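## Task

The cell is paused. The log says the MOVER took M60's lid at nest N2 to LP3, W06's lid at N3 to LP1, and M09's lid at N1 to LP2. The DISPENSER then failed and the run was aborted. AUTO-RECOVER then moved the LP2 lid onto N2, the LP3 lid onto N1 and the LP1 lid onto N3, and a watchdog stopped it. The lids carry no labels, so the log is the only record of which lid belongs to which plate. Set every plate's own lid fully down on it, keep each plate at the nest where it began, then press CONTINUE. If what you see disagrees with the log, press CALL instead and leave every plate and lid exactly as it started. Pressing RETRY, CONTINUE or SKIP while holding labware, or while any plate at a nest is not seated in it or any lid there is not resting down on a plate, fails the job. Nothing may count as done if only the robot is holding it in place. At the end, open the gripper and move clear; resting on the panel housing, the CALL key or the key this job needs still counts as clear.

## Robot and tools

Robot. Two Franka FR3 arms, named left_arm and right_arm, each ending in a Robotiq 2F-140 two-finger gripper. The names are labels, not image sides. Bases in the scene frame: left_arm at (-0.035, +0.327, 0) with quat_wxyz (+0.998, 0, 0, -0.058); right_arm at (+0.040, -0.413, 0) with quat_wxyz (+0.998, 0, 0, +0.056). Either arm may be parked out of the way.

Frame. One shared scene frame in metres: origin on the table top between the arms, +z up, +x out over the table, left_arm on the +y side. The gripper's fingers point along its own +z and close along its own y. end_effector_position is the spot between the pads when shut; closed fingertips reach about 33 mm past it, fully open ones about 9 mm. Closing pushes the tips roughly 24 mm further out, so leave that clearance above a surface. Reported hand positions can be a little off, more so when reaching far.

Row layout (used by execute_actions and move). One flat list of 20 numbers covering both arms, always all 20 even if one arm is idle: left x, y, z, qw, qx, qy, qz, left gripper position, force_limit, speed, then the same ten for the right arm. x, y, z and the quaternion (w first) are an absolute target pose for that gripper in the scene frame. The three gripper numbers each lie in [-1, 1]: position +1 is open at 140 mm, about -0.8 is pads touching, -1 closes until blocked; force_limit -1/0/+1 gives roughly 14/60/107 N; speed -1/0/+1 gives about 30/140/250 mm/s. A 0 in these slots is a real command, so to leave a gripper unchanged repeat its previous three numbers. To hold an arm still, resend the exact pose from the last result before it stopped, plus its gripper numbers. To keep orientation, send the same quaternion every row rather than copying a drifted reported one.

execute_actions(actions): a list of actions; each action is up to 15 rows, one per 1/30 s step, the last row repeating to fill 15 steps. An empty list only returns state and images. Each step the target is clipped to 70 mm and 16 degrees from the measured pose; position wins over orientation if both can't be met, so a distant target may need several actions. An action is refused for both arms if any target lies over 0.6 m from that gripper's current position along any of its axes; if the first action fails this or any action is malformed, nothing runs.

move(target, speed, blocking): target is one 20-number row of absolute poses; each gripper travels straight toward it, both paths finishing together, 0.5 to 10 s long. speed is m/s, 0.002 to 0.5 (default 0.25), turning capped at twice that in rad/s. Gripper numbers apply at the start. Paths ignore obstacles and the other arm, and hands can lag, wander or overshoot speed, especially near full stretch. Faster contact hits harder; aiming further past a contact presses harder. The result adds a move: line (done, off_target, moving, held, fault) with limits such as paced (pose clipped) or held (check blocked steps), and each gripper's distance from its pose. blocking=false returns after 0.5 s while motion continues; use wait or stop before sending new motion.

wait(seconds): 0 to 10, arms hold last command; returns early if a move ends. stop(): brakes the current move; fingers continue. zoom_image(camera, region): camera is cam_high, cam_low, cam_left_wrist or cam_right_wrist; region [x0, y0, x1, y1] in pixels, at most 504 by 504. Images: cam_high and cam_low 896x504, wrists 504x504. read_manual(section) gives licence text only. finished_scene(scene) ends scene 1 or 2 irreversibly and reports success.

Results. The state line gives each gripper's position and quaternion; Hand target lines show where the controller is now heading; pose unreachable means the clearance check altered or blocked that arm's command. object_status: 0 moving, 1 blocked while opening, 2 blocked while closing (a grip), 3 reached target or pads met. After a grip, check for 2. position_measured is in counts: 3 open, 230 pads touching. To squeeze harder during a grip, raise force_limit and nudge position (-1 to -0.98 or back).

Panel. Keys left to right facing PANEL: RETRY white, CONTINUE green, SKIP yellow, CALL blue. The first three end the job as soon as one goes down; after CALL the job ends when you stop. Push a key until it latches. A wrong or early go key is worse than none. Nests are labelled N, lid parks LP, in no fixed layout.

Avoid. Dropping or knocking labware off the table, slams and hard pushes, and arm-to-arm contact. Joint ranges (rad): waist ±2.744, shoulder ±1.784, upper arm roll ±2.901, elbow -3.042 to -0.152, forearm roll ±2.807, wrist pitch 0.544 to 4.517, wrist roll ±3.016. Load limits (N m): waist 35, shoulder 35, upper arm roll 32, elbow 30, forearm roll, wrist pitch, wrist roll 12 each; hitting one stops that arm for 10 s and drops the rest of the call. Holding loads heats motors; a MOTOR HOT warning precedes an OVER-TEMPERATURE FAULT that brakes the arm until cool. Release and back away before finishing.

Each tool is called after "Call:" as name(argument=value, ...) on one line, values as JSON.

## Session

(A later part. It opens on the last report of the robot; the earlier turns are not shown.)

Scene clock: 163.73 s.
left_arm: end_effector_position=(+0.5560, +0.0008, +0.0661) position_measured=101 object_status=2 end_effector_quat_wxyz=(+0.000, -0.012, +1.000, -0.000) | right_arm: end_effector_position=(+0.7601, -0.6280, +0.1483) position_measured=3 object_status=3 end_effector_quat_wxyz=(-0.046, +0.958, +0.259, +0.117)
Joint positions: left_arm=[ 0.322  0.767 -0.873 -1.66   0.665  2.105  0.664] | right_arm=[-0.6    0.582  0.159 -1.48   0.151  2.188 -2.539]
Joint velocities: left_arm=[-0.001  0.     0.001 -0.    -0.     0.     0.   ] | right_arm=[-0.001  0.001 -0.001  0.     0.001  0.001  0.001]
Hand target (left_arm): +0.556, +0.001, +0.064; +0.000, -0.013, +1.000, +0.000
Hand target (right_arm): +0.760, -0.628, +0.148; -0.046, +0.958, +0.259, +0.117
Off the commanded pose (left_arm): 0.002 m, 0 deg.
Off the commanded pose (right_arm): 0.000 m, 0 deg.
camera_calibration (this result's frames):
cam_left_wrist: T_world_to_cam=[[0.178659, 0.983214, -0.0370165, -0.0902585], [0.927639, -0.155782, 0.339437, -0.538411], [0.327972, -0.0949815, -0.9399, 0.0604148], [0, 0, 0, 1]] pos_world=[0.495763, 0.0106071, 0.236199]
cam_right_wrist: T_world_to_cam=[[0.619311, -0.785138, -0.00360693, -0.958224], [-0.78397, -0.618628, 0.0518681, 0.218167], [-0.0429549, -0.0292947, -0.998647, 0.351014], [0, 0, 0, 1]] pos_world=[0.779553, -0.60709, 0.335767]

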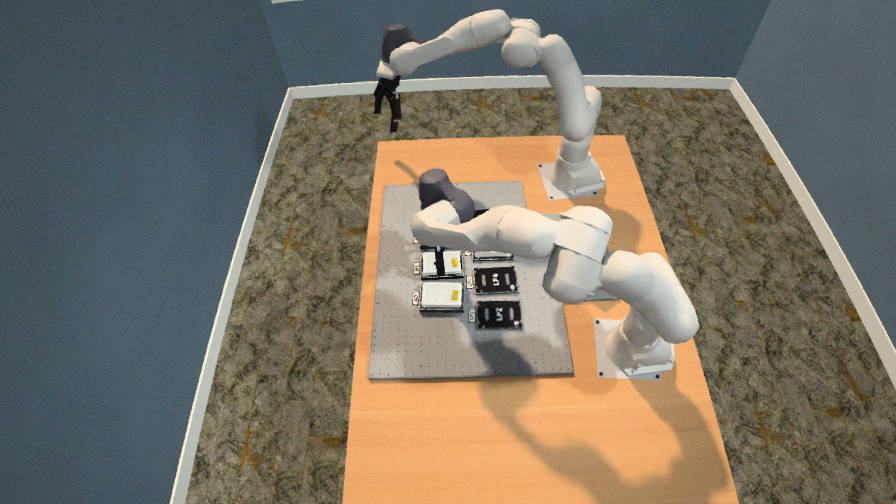

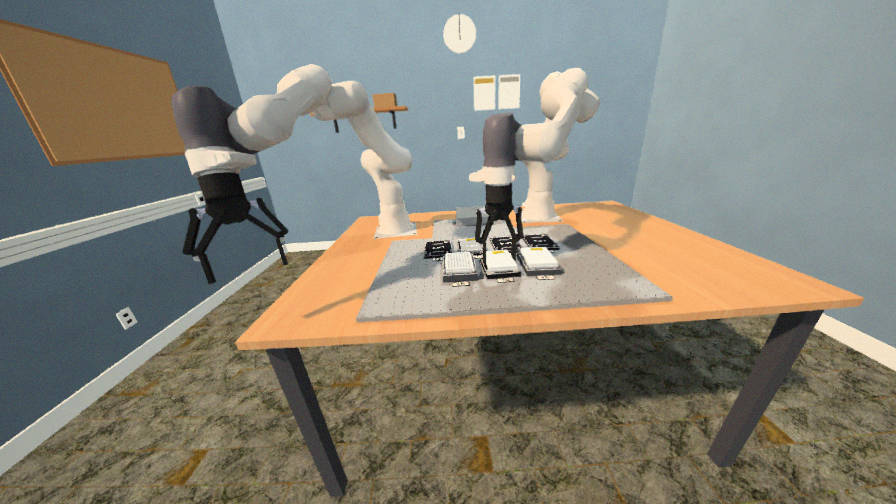

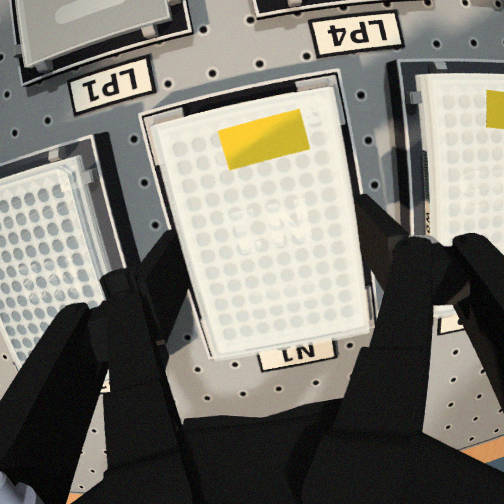

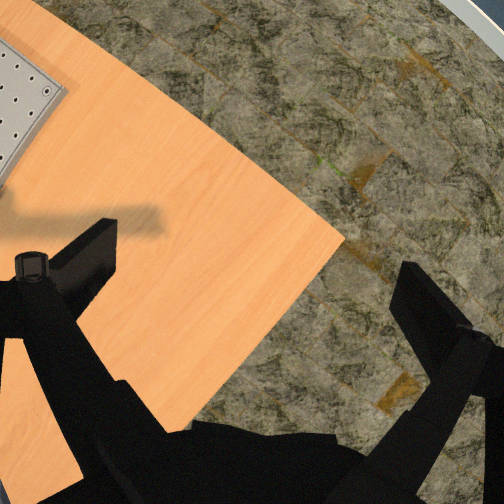

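Call:
move(target=[0.5555,0.0008,0.0648,0,-0.013,1,0,0.4,-1,-0.5,0.7601,-0.628,0.1483,-0.046,0.958,0.259,0.117,1,0,0], speed=0.01)

Call:
move(target=[0.5555,0.0008,0.097,0,-0.013,1,0,0.4,-1,-0.5,0.7601,-0.628,0.1483,-0.046,0.958,0.259,0.117,1,0,0], speed=0.05)

Call:
move(target=[0.379,-0.0708,0.097,0,-0.007,1,0,0.4,-1,-0.5,0.7601,-0.628,0.1483,-0.046,0.958,0.259,0.117,1,0,0], speed=0.15)

Call:
move(target=[0.379,-0.0708,0.0505,0,-0.007,1,0,0.4,-1,-0.5,0.7601,-0.628,0.1483,-0.046,0.958,0.259,0.117,1,0,0], speed=0.04)

Scene clock: 170.93 s.
left_arm: end_effector_position=(+0.5560, +0.0008, +0.0661) position_measured=78 object_status=3 end_effector_quat_wxyz=(+0.000, -0.012, +1.000, -0.000) | right_arm: end_effector_position=(+0.7601, -0.6280, +0.1483) position_measured=3 object_status=3 end_effector_quat_wxyz=(-0.046, +0.958, +0.259, +0.117)
Joint positions: left_arm=[ 0.322  0.767 -0.873 -1.66   0.665  2.105  0.664] | right_arm=[-0.6    0.582  0.159 -1.48   0.151  2.188 -2.539]
Joint velocities: left_arm=[ 0.001  0.001 -0.001 -0.001  0.001  0.001 -0.   ] | right_arm=[ 0.    -0.002 -0.    -0.002 -0.001  0.001 -0.001]
Hand target (left_arm): +0.555, +0.001, +0.065; -0.000, -0.013, +1.000, +0.000
Hand target (right_arm): +0.760, -0.628, +0.148; -0.046, +0.958, +0.259, +0.117
Off the commanded pose (left_arm): 0.001 m, 0 deg.
Off the commanded pose (right_arm): 0.000 m, 0 deg.
move: done
camera_calibration (this result's frames):
cam_left_wrist: T_world_to_cam=[[0.178715, 0.983206, -0.0369705, -0.0902798], [0.927643, -0.155854, 0.339393, -0.538363], [0.327932, -0.0949502, -0.939918, 0.060408], [0, 0, 0, 1]] pos_world=[0.495734, 0.0105935, 0.236158]
cam_right_wrist: T_world_to_cam=[[0.619311, -0.785137, -0.00360676, -0.958224], [-0.78397, -0.618628, 0.0518682, 0.218167], [-0.0429549, -0.029295, -0.998647, 0.351013], [0, 0, 0, 1]] pos_world=[0.779553, -0.60709, 0.335767]

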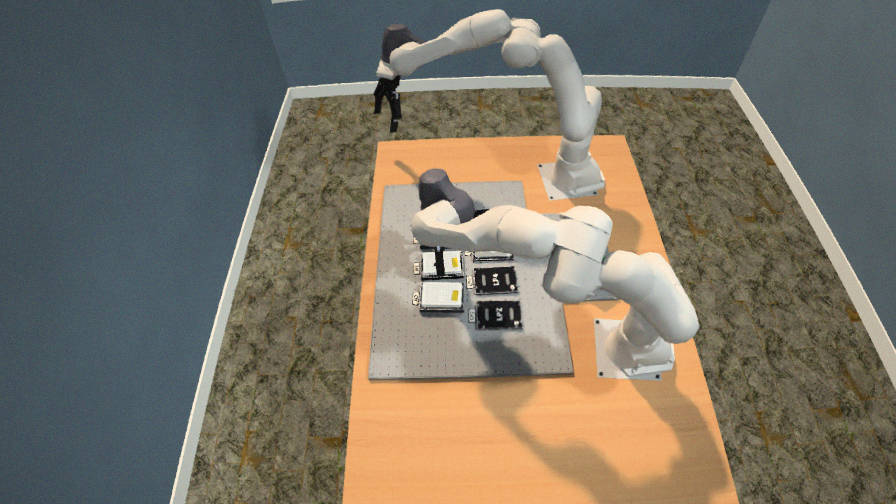

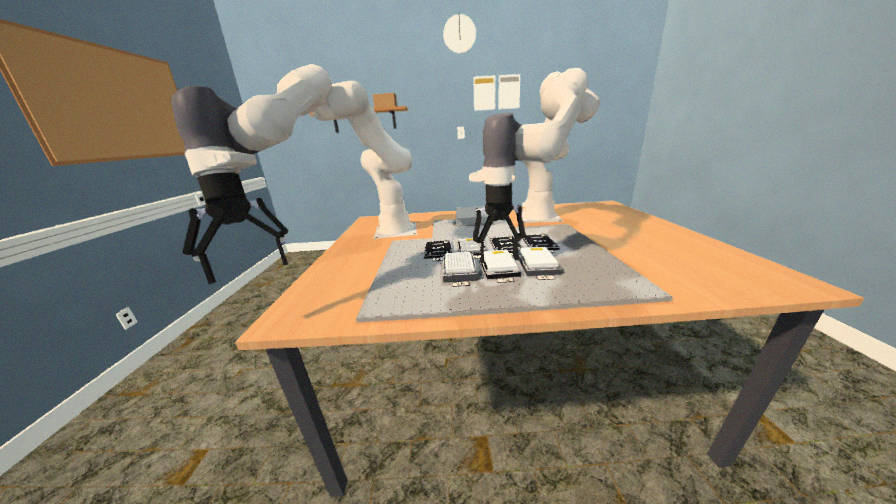

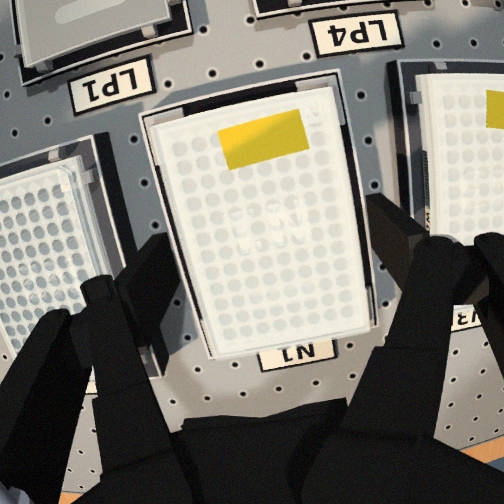

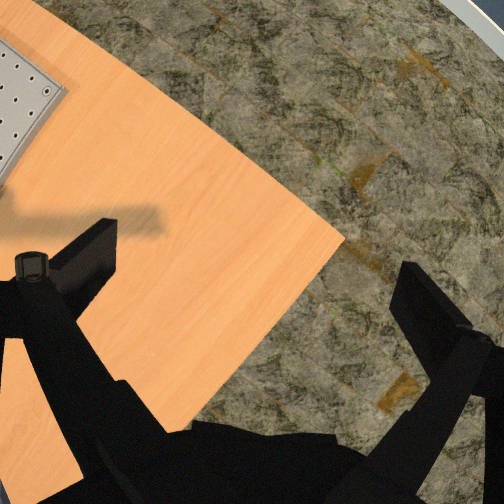

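Scene clock: 171.90 s.
left_arm: end_effector_position=(+0.5558, +0.0002, +0.0958) position_measured=78 object_status=3 end_effector_quat_wxyz=(+0.001, -0.016, +1.000, -0.000) | right_arm: end_effector_position=(+0.7601, -0.6280, +0.1483) position_measured=3 object_status=3 end_effector_quat_wxyz=(-0.046, +0.958, +0.259, +0.117)
Joint positions: left_arm=[ 0.342  0.731 -0.91  -1.647  0.64   2.057  0.669] | right_arm=[-0.6    0.582  0.159 -1.48   0.151  2.188 -2.539]
Joint velocities: left_arm=[ 0.006  0.001 -0.006  0.001  0.001 -0.016  0.003] | right_arm=[-0.     0.001 -0.    -0.001  0.    -0.001  0.001]
Hand target (left_arm): +0.555, +0.001, +0.097; -0.000, -0.013, +1.000, -0.000
Hand target (right_arm): +0.760, -0.628, +0.148; -0.046, +0.958, +0.259, +0.117
Off the commanded pose (left_arm): 0.001 m, 0 deg.
Off the commanded pose (right_arm): 0.000 m, 0 deg.
move: done
camera_calibration (this result's frames):
cam_left_wrist: T_world_to_cam=[[0.171867, 0.98445, -0.036334, -0.0848414], [0.928075, -0.149436, 0.341094, -0.548787], [0.33036, -0.0923437, -0.939327, 0.0869109], [0, 0, 0, 1]] pos_world=[0.495185, 0.00953909, 0.265743]
cam_right_wrist: T_world_to_cam=[[0.619311, -0.785138, -0.00360693, -0.958224], [-0.78397, -0.618628, 0.0518683, 0.218167], [-0.0429551, -0.0292949, -0.998647, 0.351014], [0, 0, 0, 1]] pos_world=[0.779553, -0.60709, 0.335767]

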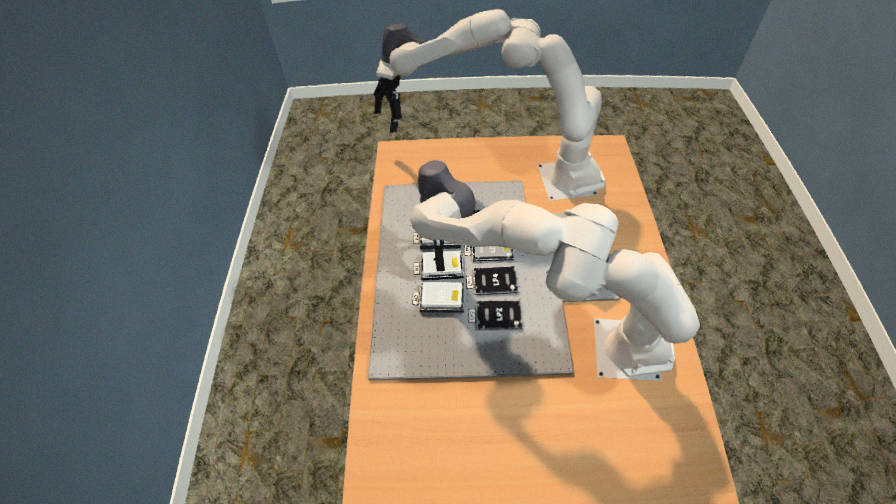

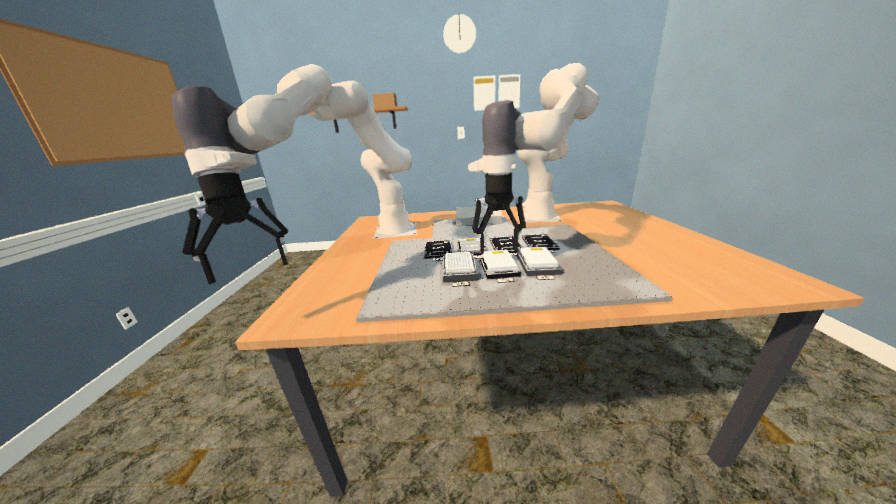

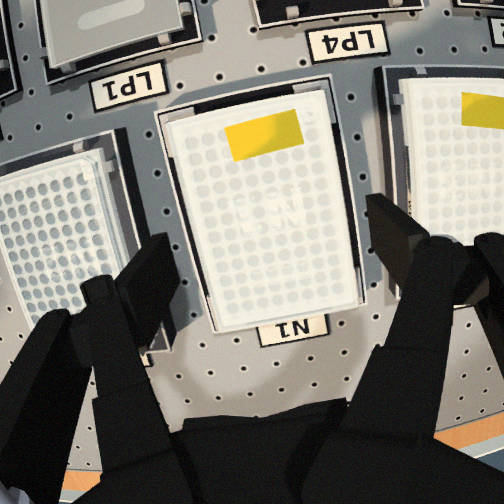

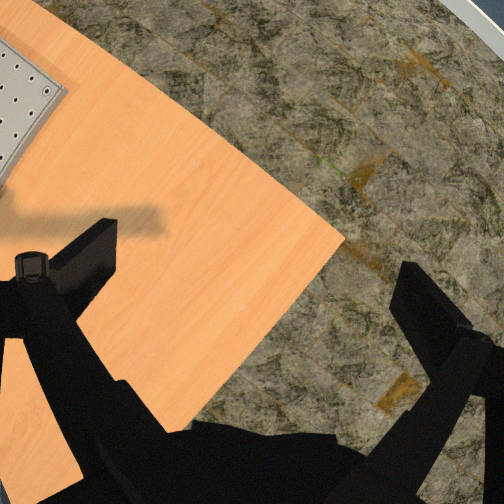

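Scene clock: 173.77 s.
left_arm: end_effector_position=(+0.3795, -0.0726, +0.0977) position_measured=78 object_status=3 end_effector_quat_wxyz=(-0.002, -0.000, +1.000, +0.000) | right_arm: end_effector_position=(+0.7601, -0.6280, +0.1483) position_measured=3 object_status=3 end_effector_quat_wxyz=(-0.046, +0.958, +0.259, +0.117)
Joint positions: left_arm=[ 0.358  0.462 -1.066 -2.073  0.517  2.237  0.456] | right_arm=[-0.6    0.582  0.159 -1.48   0.151  2.188 -2.539]
Joint velocities: left_arm=[ 0.001  0.001 -0.001  0.    -0.002  0.006 -0.025] | right_arm=[ 0.    -0.002 -0.     0.     0.001 -0.    -0.001]
Hand target (left_arm): +0.379, -0.073, +0.098; -0.002, -0.009, +1.000, -0.000
Hand target (right_arm): +0.760, -0.628, +0.148; -0.046, +0.958, +0.259, +0.117
Off the commanded pose (left_arm): 0.002 m, 1 deg.
Off the commanded pose (right_arm): 0.000 m, 0 deg.
move: done
camera_calibration (this result's frames):
cam_left_wrist: T_world_to_cam=[[0.202333, 0.978641, -0.0363727, 0.0052002], [0.924882, -0.178744, 0.335624, -0.397066], [0.321954, -0.101548, -0.941294, 0.142957], [0, 0, 0, 1]] pos_world=[0.320162, -0.0615454, 0.268018]
cam_right_wrist: T_world_to_cam=[[0.619311, -0.785138, -0.00360696, -0.958224], [-0.78397, -0.618628, 0.0518681, 0.218167], [-0.0429549, -0.0292947, -0.998647, 0.351014], [0, 0, 0, 1]] pos_world=[0.779553, -0.60709, 0.335767]

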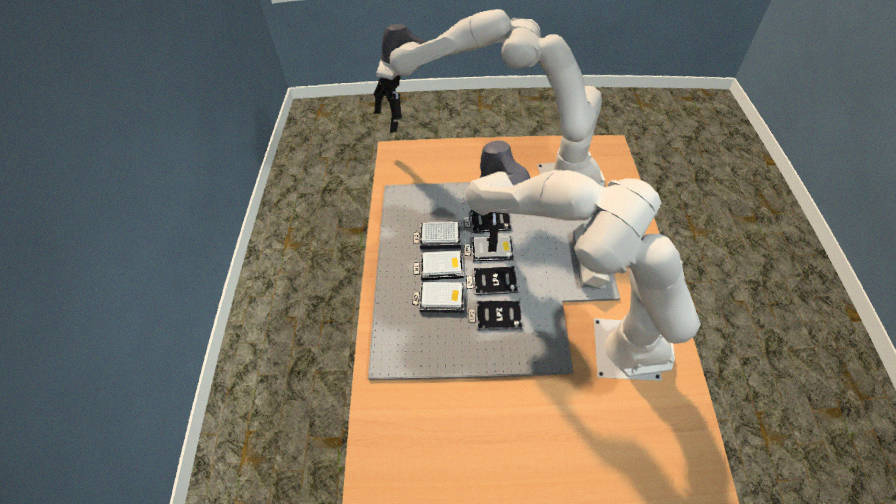

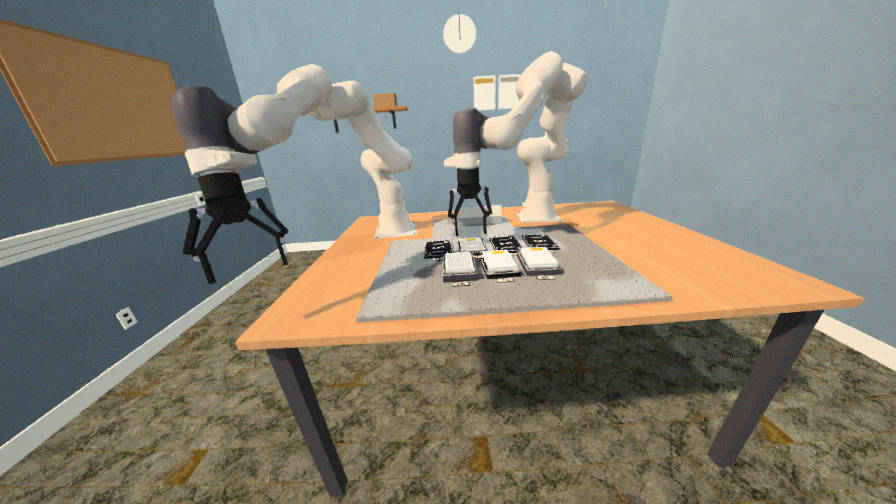

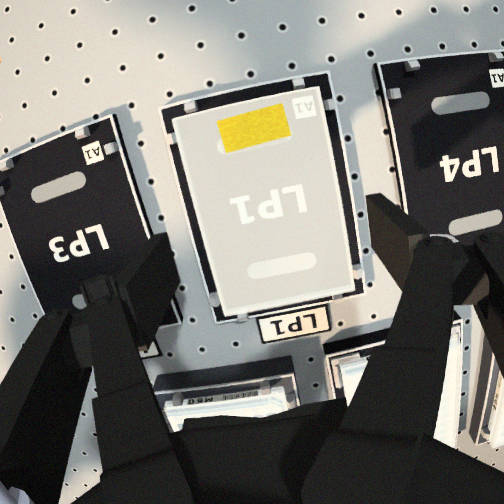

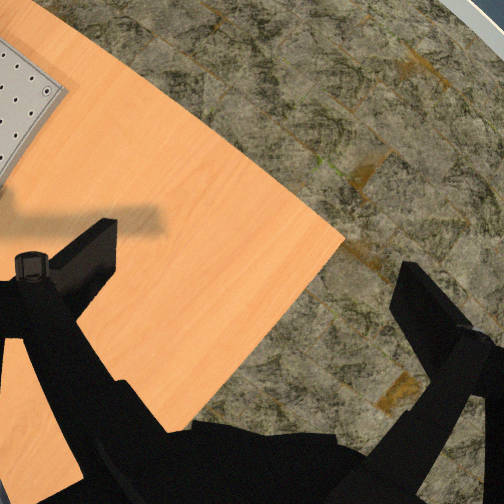

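Scene clock: 175.27 s.
left_arm: end_effector_position=(+0.3792, -0.0700, +0.0512) position_measured=78 object_status=3 end_effector_quat_wxyz=(-0.001, -0.003, +1.000, +0.001) | right_arm: end_effector_position=(+0.7601, -0.6280, +0.1483) position_measured=3 object_status=3 end_effector_quat_wxyz=(-0.046, +0.958, +0.259, +0.117)
Joint positions: left_arm=[ 0.264  0.518 -0.946 -2.096  0.585  2.325  0.409] | right_arm=[-0.6    0.582  0.159 -1.48   0.151  2.188 -2.539]
Joint velocities: left_arm=[-0.013  0.     0.011  0.001 -0.     0.017 -0.012] | right_arm=[ 0.    -0.001 -0.001 -0.001 -0.     0.    -0.001]
Hand target (left_arm): +0.379, -0.070, +0.050; +0.000, -0.007, +1.000, +0.001
Hand target (right_arm): +0.760, -0.628, +0.148; -0.046, +0.958, +0.259, +0.117
Off the commanded pose (left_arm): 0.001 m, 0 deg.
Off the commanded pose (right_arm): 0.000 m, 0 deg.
move: done
camera_calibration (this result's frames):
cam_left_wrist: T_world_to_cam=[[0.196837, 0.979853, -0.0338128, 0.00311323], [0.925149, -0.174209, 0.337268, -0.380611], [0.324583, -0.0976687, -0.940801, 0.0988339], [0, 0, 0, 1]] pos_world=[0.319429, -0.0597035, 0.221456]
cam_right_wrist: T_world_to_cam=[[0.619311, -0.785138, -0.00360681, -0.958224], [-0.78397, -0.618628, 0.0518683, 0.218167], [-0.0429551, -0.029295, -0.998647, 0.351013], [0, 0, 0, 1]] pos_world=[0.779553, -0.60709, 0.335767]

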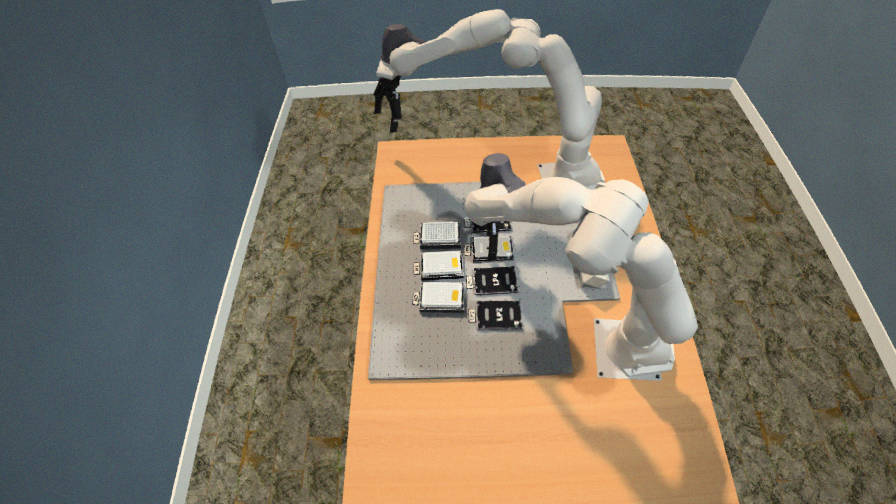

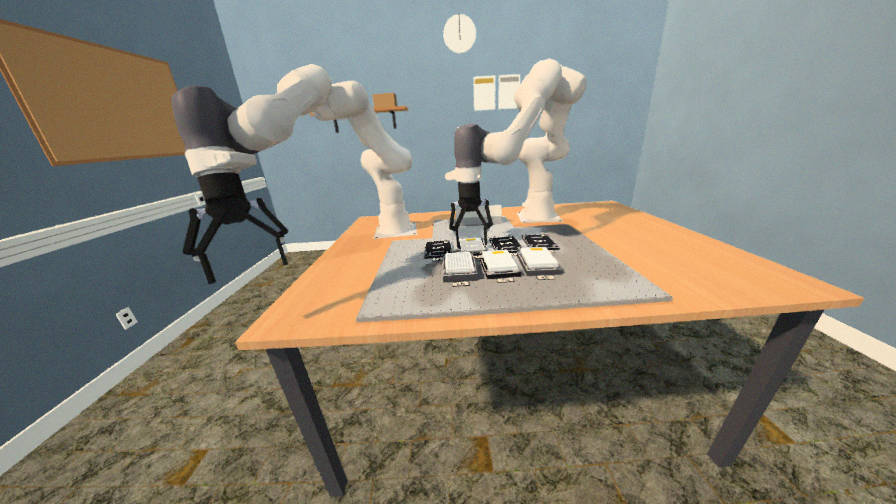

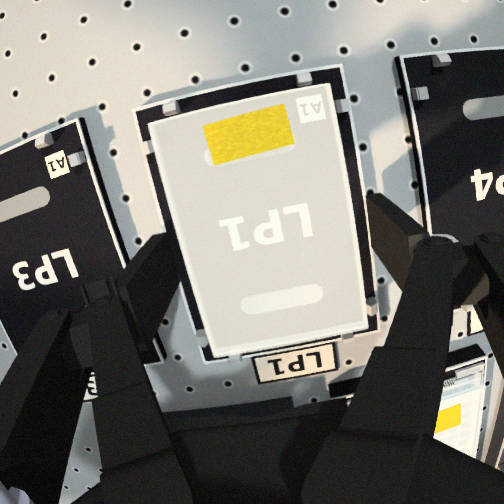

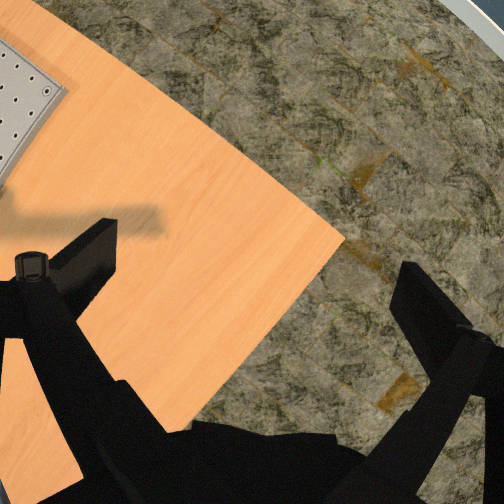

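Call:
move(target=[0.3785,-0.071,0.0526,0,-0.007,1,0,0.4,-1,-0.5,0.7601,-0.628,0.1483,-0.046,0.958,0.259,0.117,1,0,0], speed=0.01)

Call:
move(target=[0.3785,-0.071,0.0526,0,-0.007,1,0,-1,-1,-1,0.7601,-0.628,0.1483,-0.046,0.958,0.259,0.117,1,0,0], speed=0.01)

Call:
zoom_image(camera="cam_left_wrist", region=[100,40,420,380])

Scene clock: 181.30 s.
left_arm: end_effector_position=(+0.3792, -0.0709, +0.0518) position_measured=78 object_status=3 end_effector_quat_wxyz=(+0.000, -0.005, +1.000, +0.000) | right_arm: end_effector_position=(+0.7601, -0.6280, +0.1483) position_measured=3 object_status=3 end_effector_quat_wxyz=(-0.046, +0.958, +0.259, +0.117)
Joint positions: left_arm=[ 0.263  0.516 -0.946 -2.097  0.584  2.327  0.405] | right_arm=[-0.6    0.582  0.159 -1.48   0.151  2.188 -2.539]
Joint velocities: left_arm=[ 0.001 -0.001  0.001 -0.    -0.002  0.    -0.   ] | right_arm=[ 0.    -0.001  0.     0.     0.001  0.     0.001]
Hand target (left_arm): +0.379, -0.071, +0.053; +0.000, -0.007, +1.000, -0.000
Hand target (right_arm): +0.760, -0.628, +0.148; -0.046, +0.958, +0.259, +0.117
Off the commanded pose (left_arm): 0.001 m, 0 deg.
Off the commanded pose (right_arm): 0.000 m, 0 deg.
move: done
camera_calibration (this result's frames):
cam_left_wrist: T_world_to_cam=[[0.193646, 0.980426, -0.0355891, 0.00535828], [0.92512, -0.170406, 0.339286, -0.380817], [0.32658, -0.0986255, -0.94001, 0.098437], [0, 0, 0, 1]] pos_world=[0.319116, -0.0604385, 0.221928]
cam_right_wrist: T_world_to_cam=[[0.619311, -0.785137, -0.00360683, -0.958224], [-0.78397, -0.618628, 0.0518683, 0.218167], [-0.042955, -0.029295, -0.998647, 0.351013], [0, 0, 0, 1]] pos_world=[0.779553, -0.60709, 0.335767]

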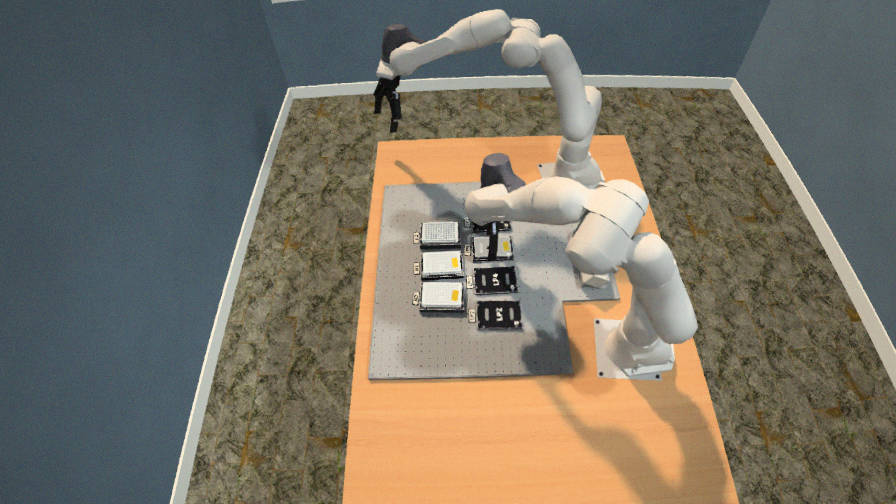

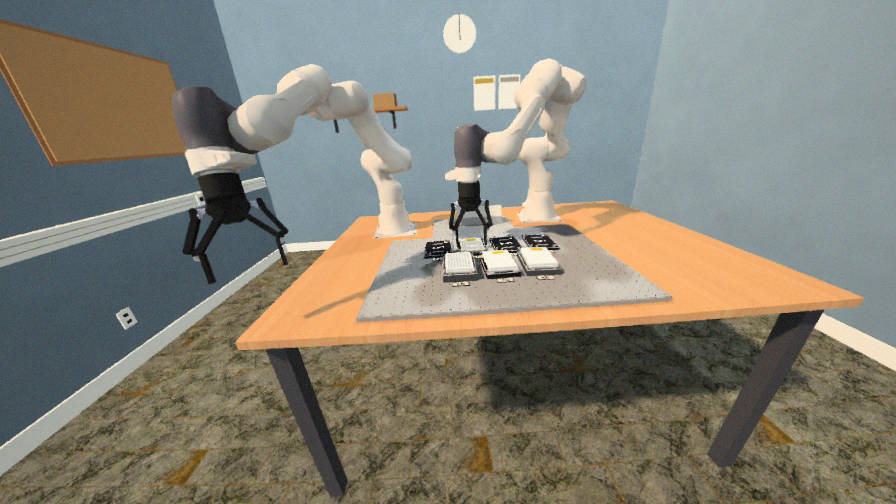

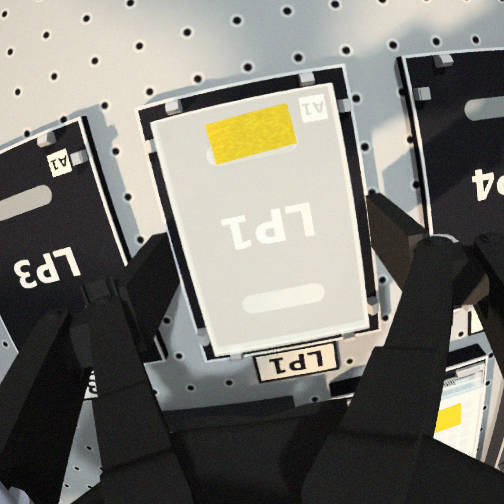

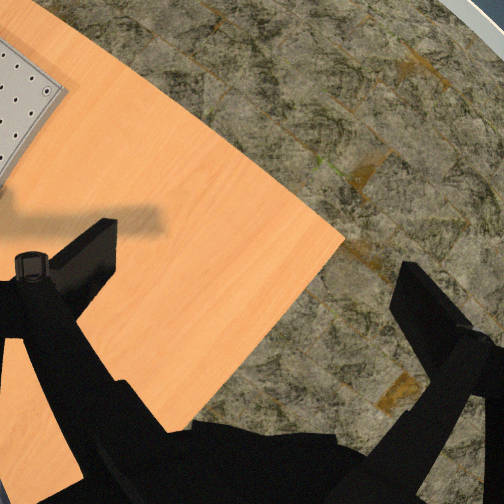

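Scene clock: 182.00 s.
left_arm: end_effector_position=(+0.3792, -0.0709, +0.0520) position_measured=101 object_status=2 end_effector_quat_wxyz=(+0.000, -0.005, +1.000, +0.000) | right_arm: end_effector_position=(+0.7601, -0.6280, +0.1483) position_measured=3 object_status=3 end_effector_quat_wxyz=(-0.046, +0.958, +0.259, +0.117)
Joint positions: left_arm=[ 0.264  0.516 -0.946 -2.097  0.584  2.327  0.405] | right_arm=[-0.6    0.582  0.159 -1.48   0.151  2.188 -2.539]
Joint velocities: left_arm=[-0.    -0.    -0.001  0.001 -0.001  0.     0.001] | right_arm=[-0.    -0.001  0.     0.     0.001 -0.     0.   ]
Hand target (left_arm): +0.379, -0.071, +0.053; -0.000, -0.007, +1.000, -0.000
Hand target (right_arm): +0.760, -0.628, +0.148; -0.046, +0.958, +0.259, +0.117
Off the commanded pose (left_arm): 0.001 m, 0 deg.
Off the commanded pose (right_arm): 0.000 m, 0 deg.
move: done
camera_calibration (this result's frames):
cam_left_wrist: T_world_to_cam=[[0.193643, 0.980429, -0.0355121, 0.00536422], [0.925025, -0.170401, 0.339547, -0.380857], [0.326851, -0.0986005, -0.939918, 0.0984962], [0, 0, 0, 1]] pos_world=[0.31907, -0.0604461, 0.222088]
cam_right_wrist: T_world_to_cam=[[0.619311, -0.785137, -0.00360687, -0.958224], [-0.78397, -0.618628, 0.0518681, 0.218167], [-0.0429549, -0.0292948, -0.998647, 0.351014], [0, 0, 0, 1]] pos_world=[0.779553, -0.60709, 0.335767]

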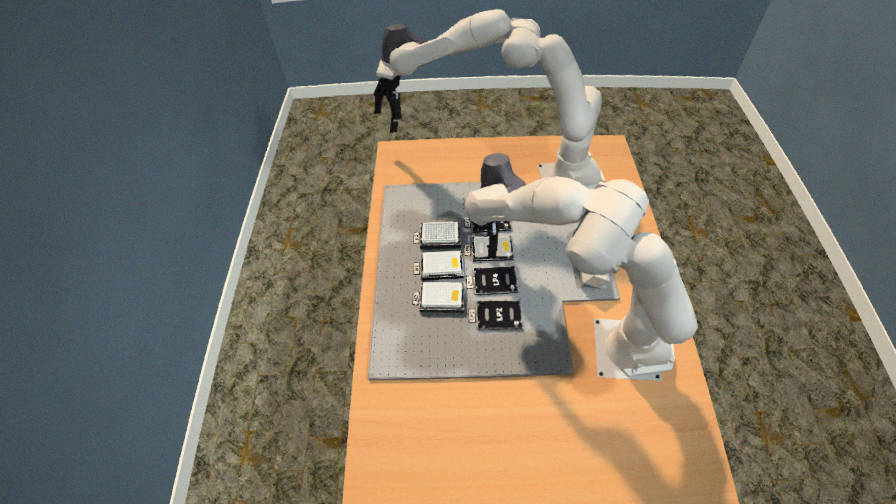

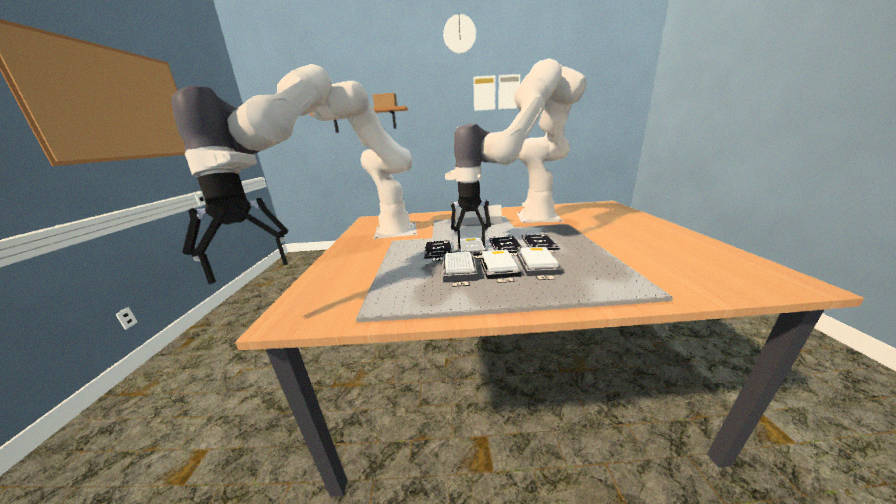

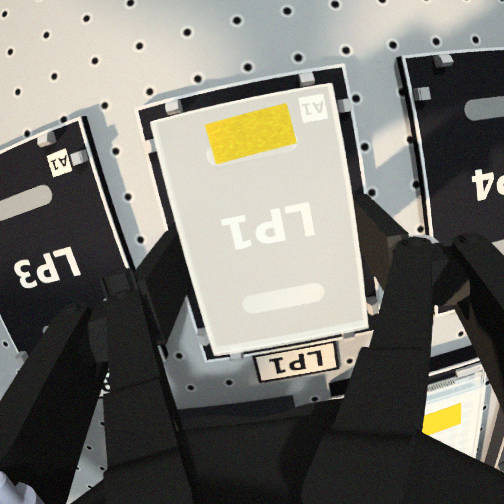

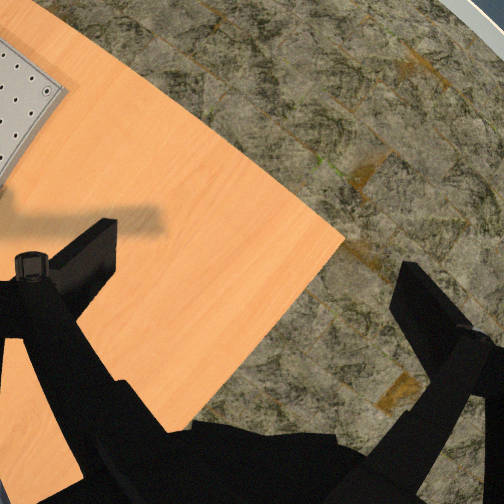

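Region (100, 40, 420, 380) of cam_left_wrist's 504x504 image, scaled by 1.482, with more detail than that image has; it fills the left 474 columns of this view, and the rest is white.

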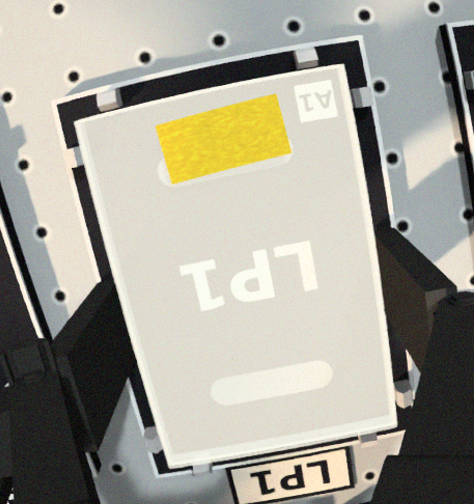

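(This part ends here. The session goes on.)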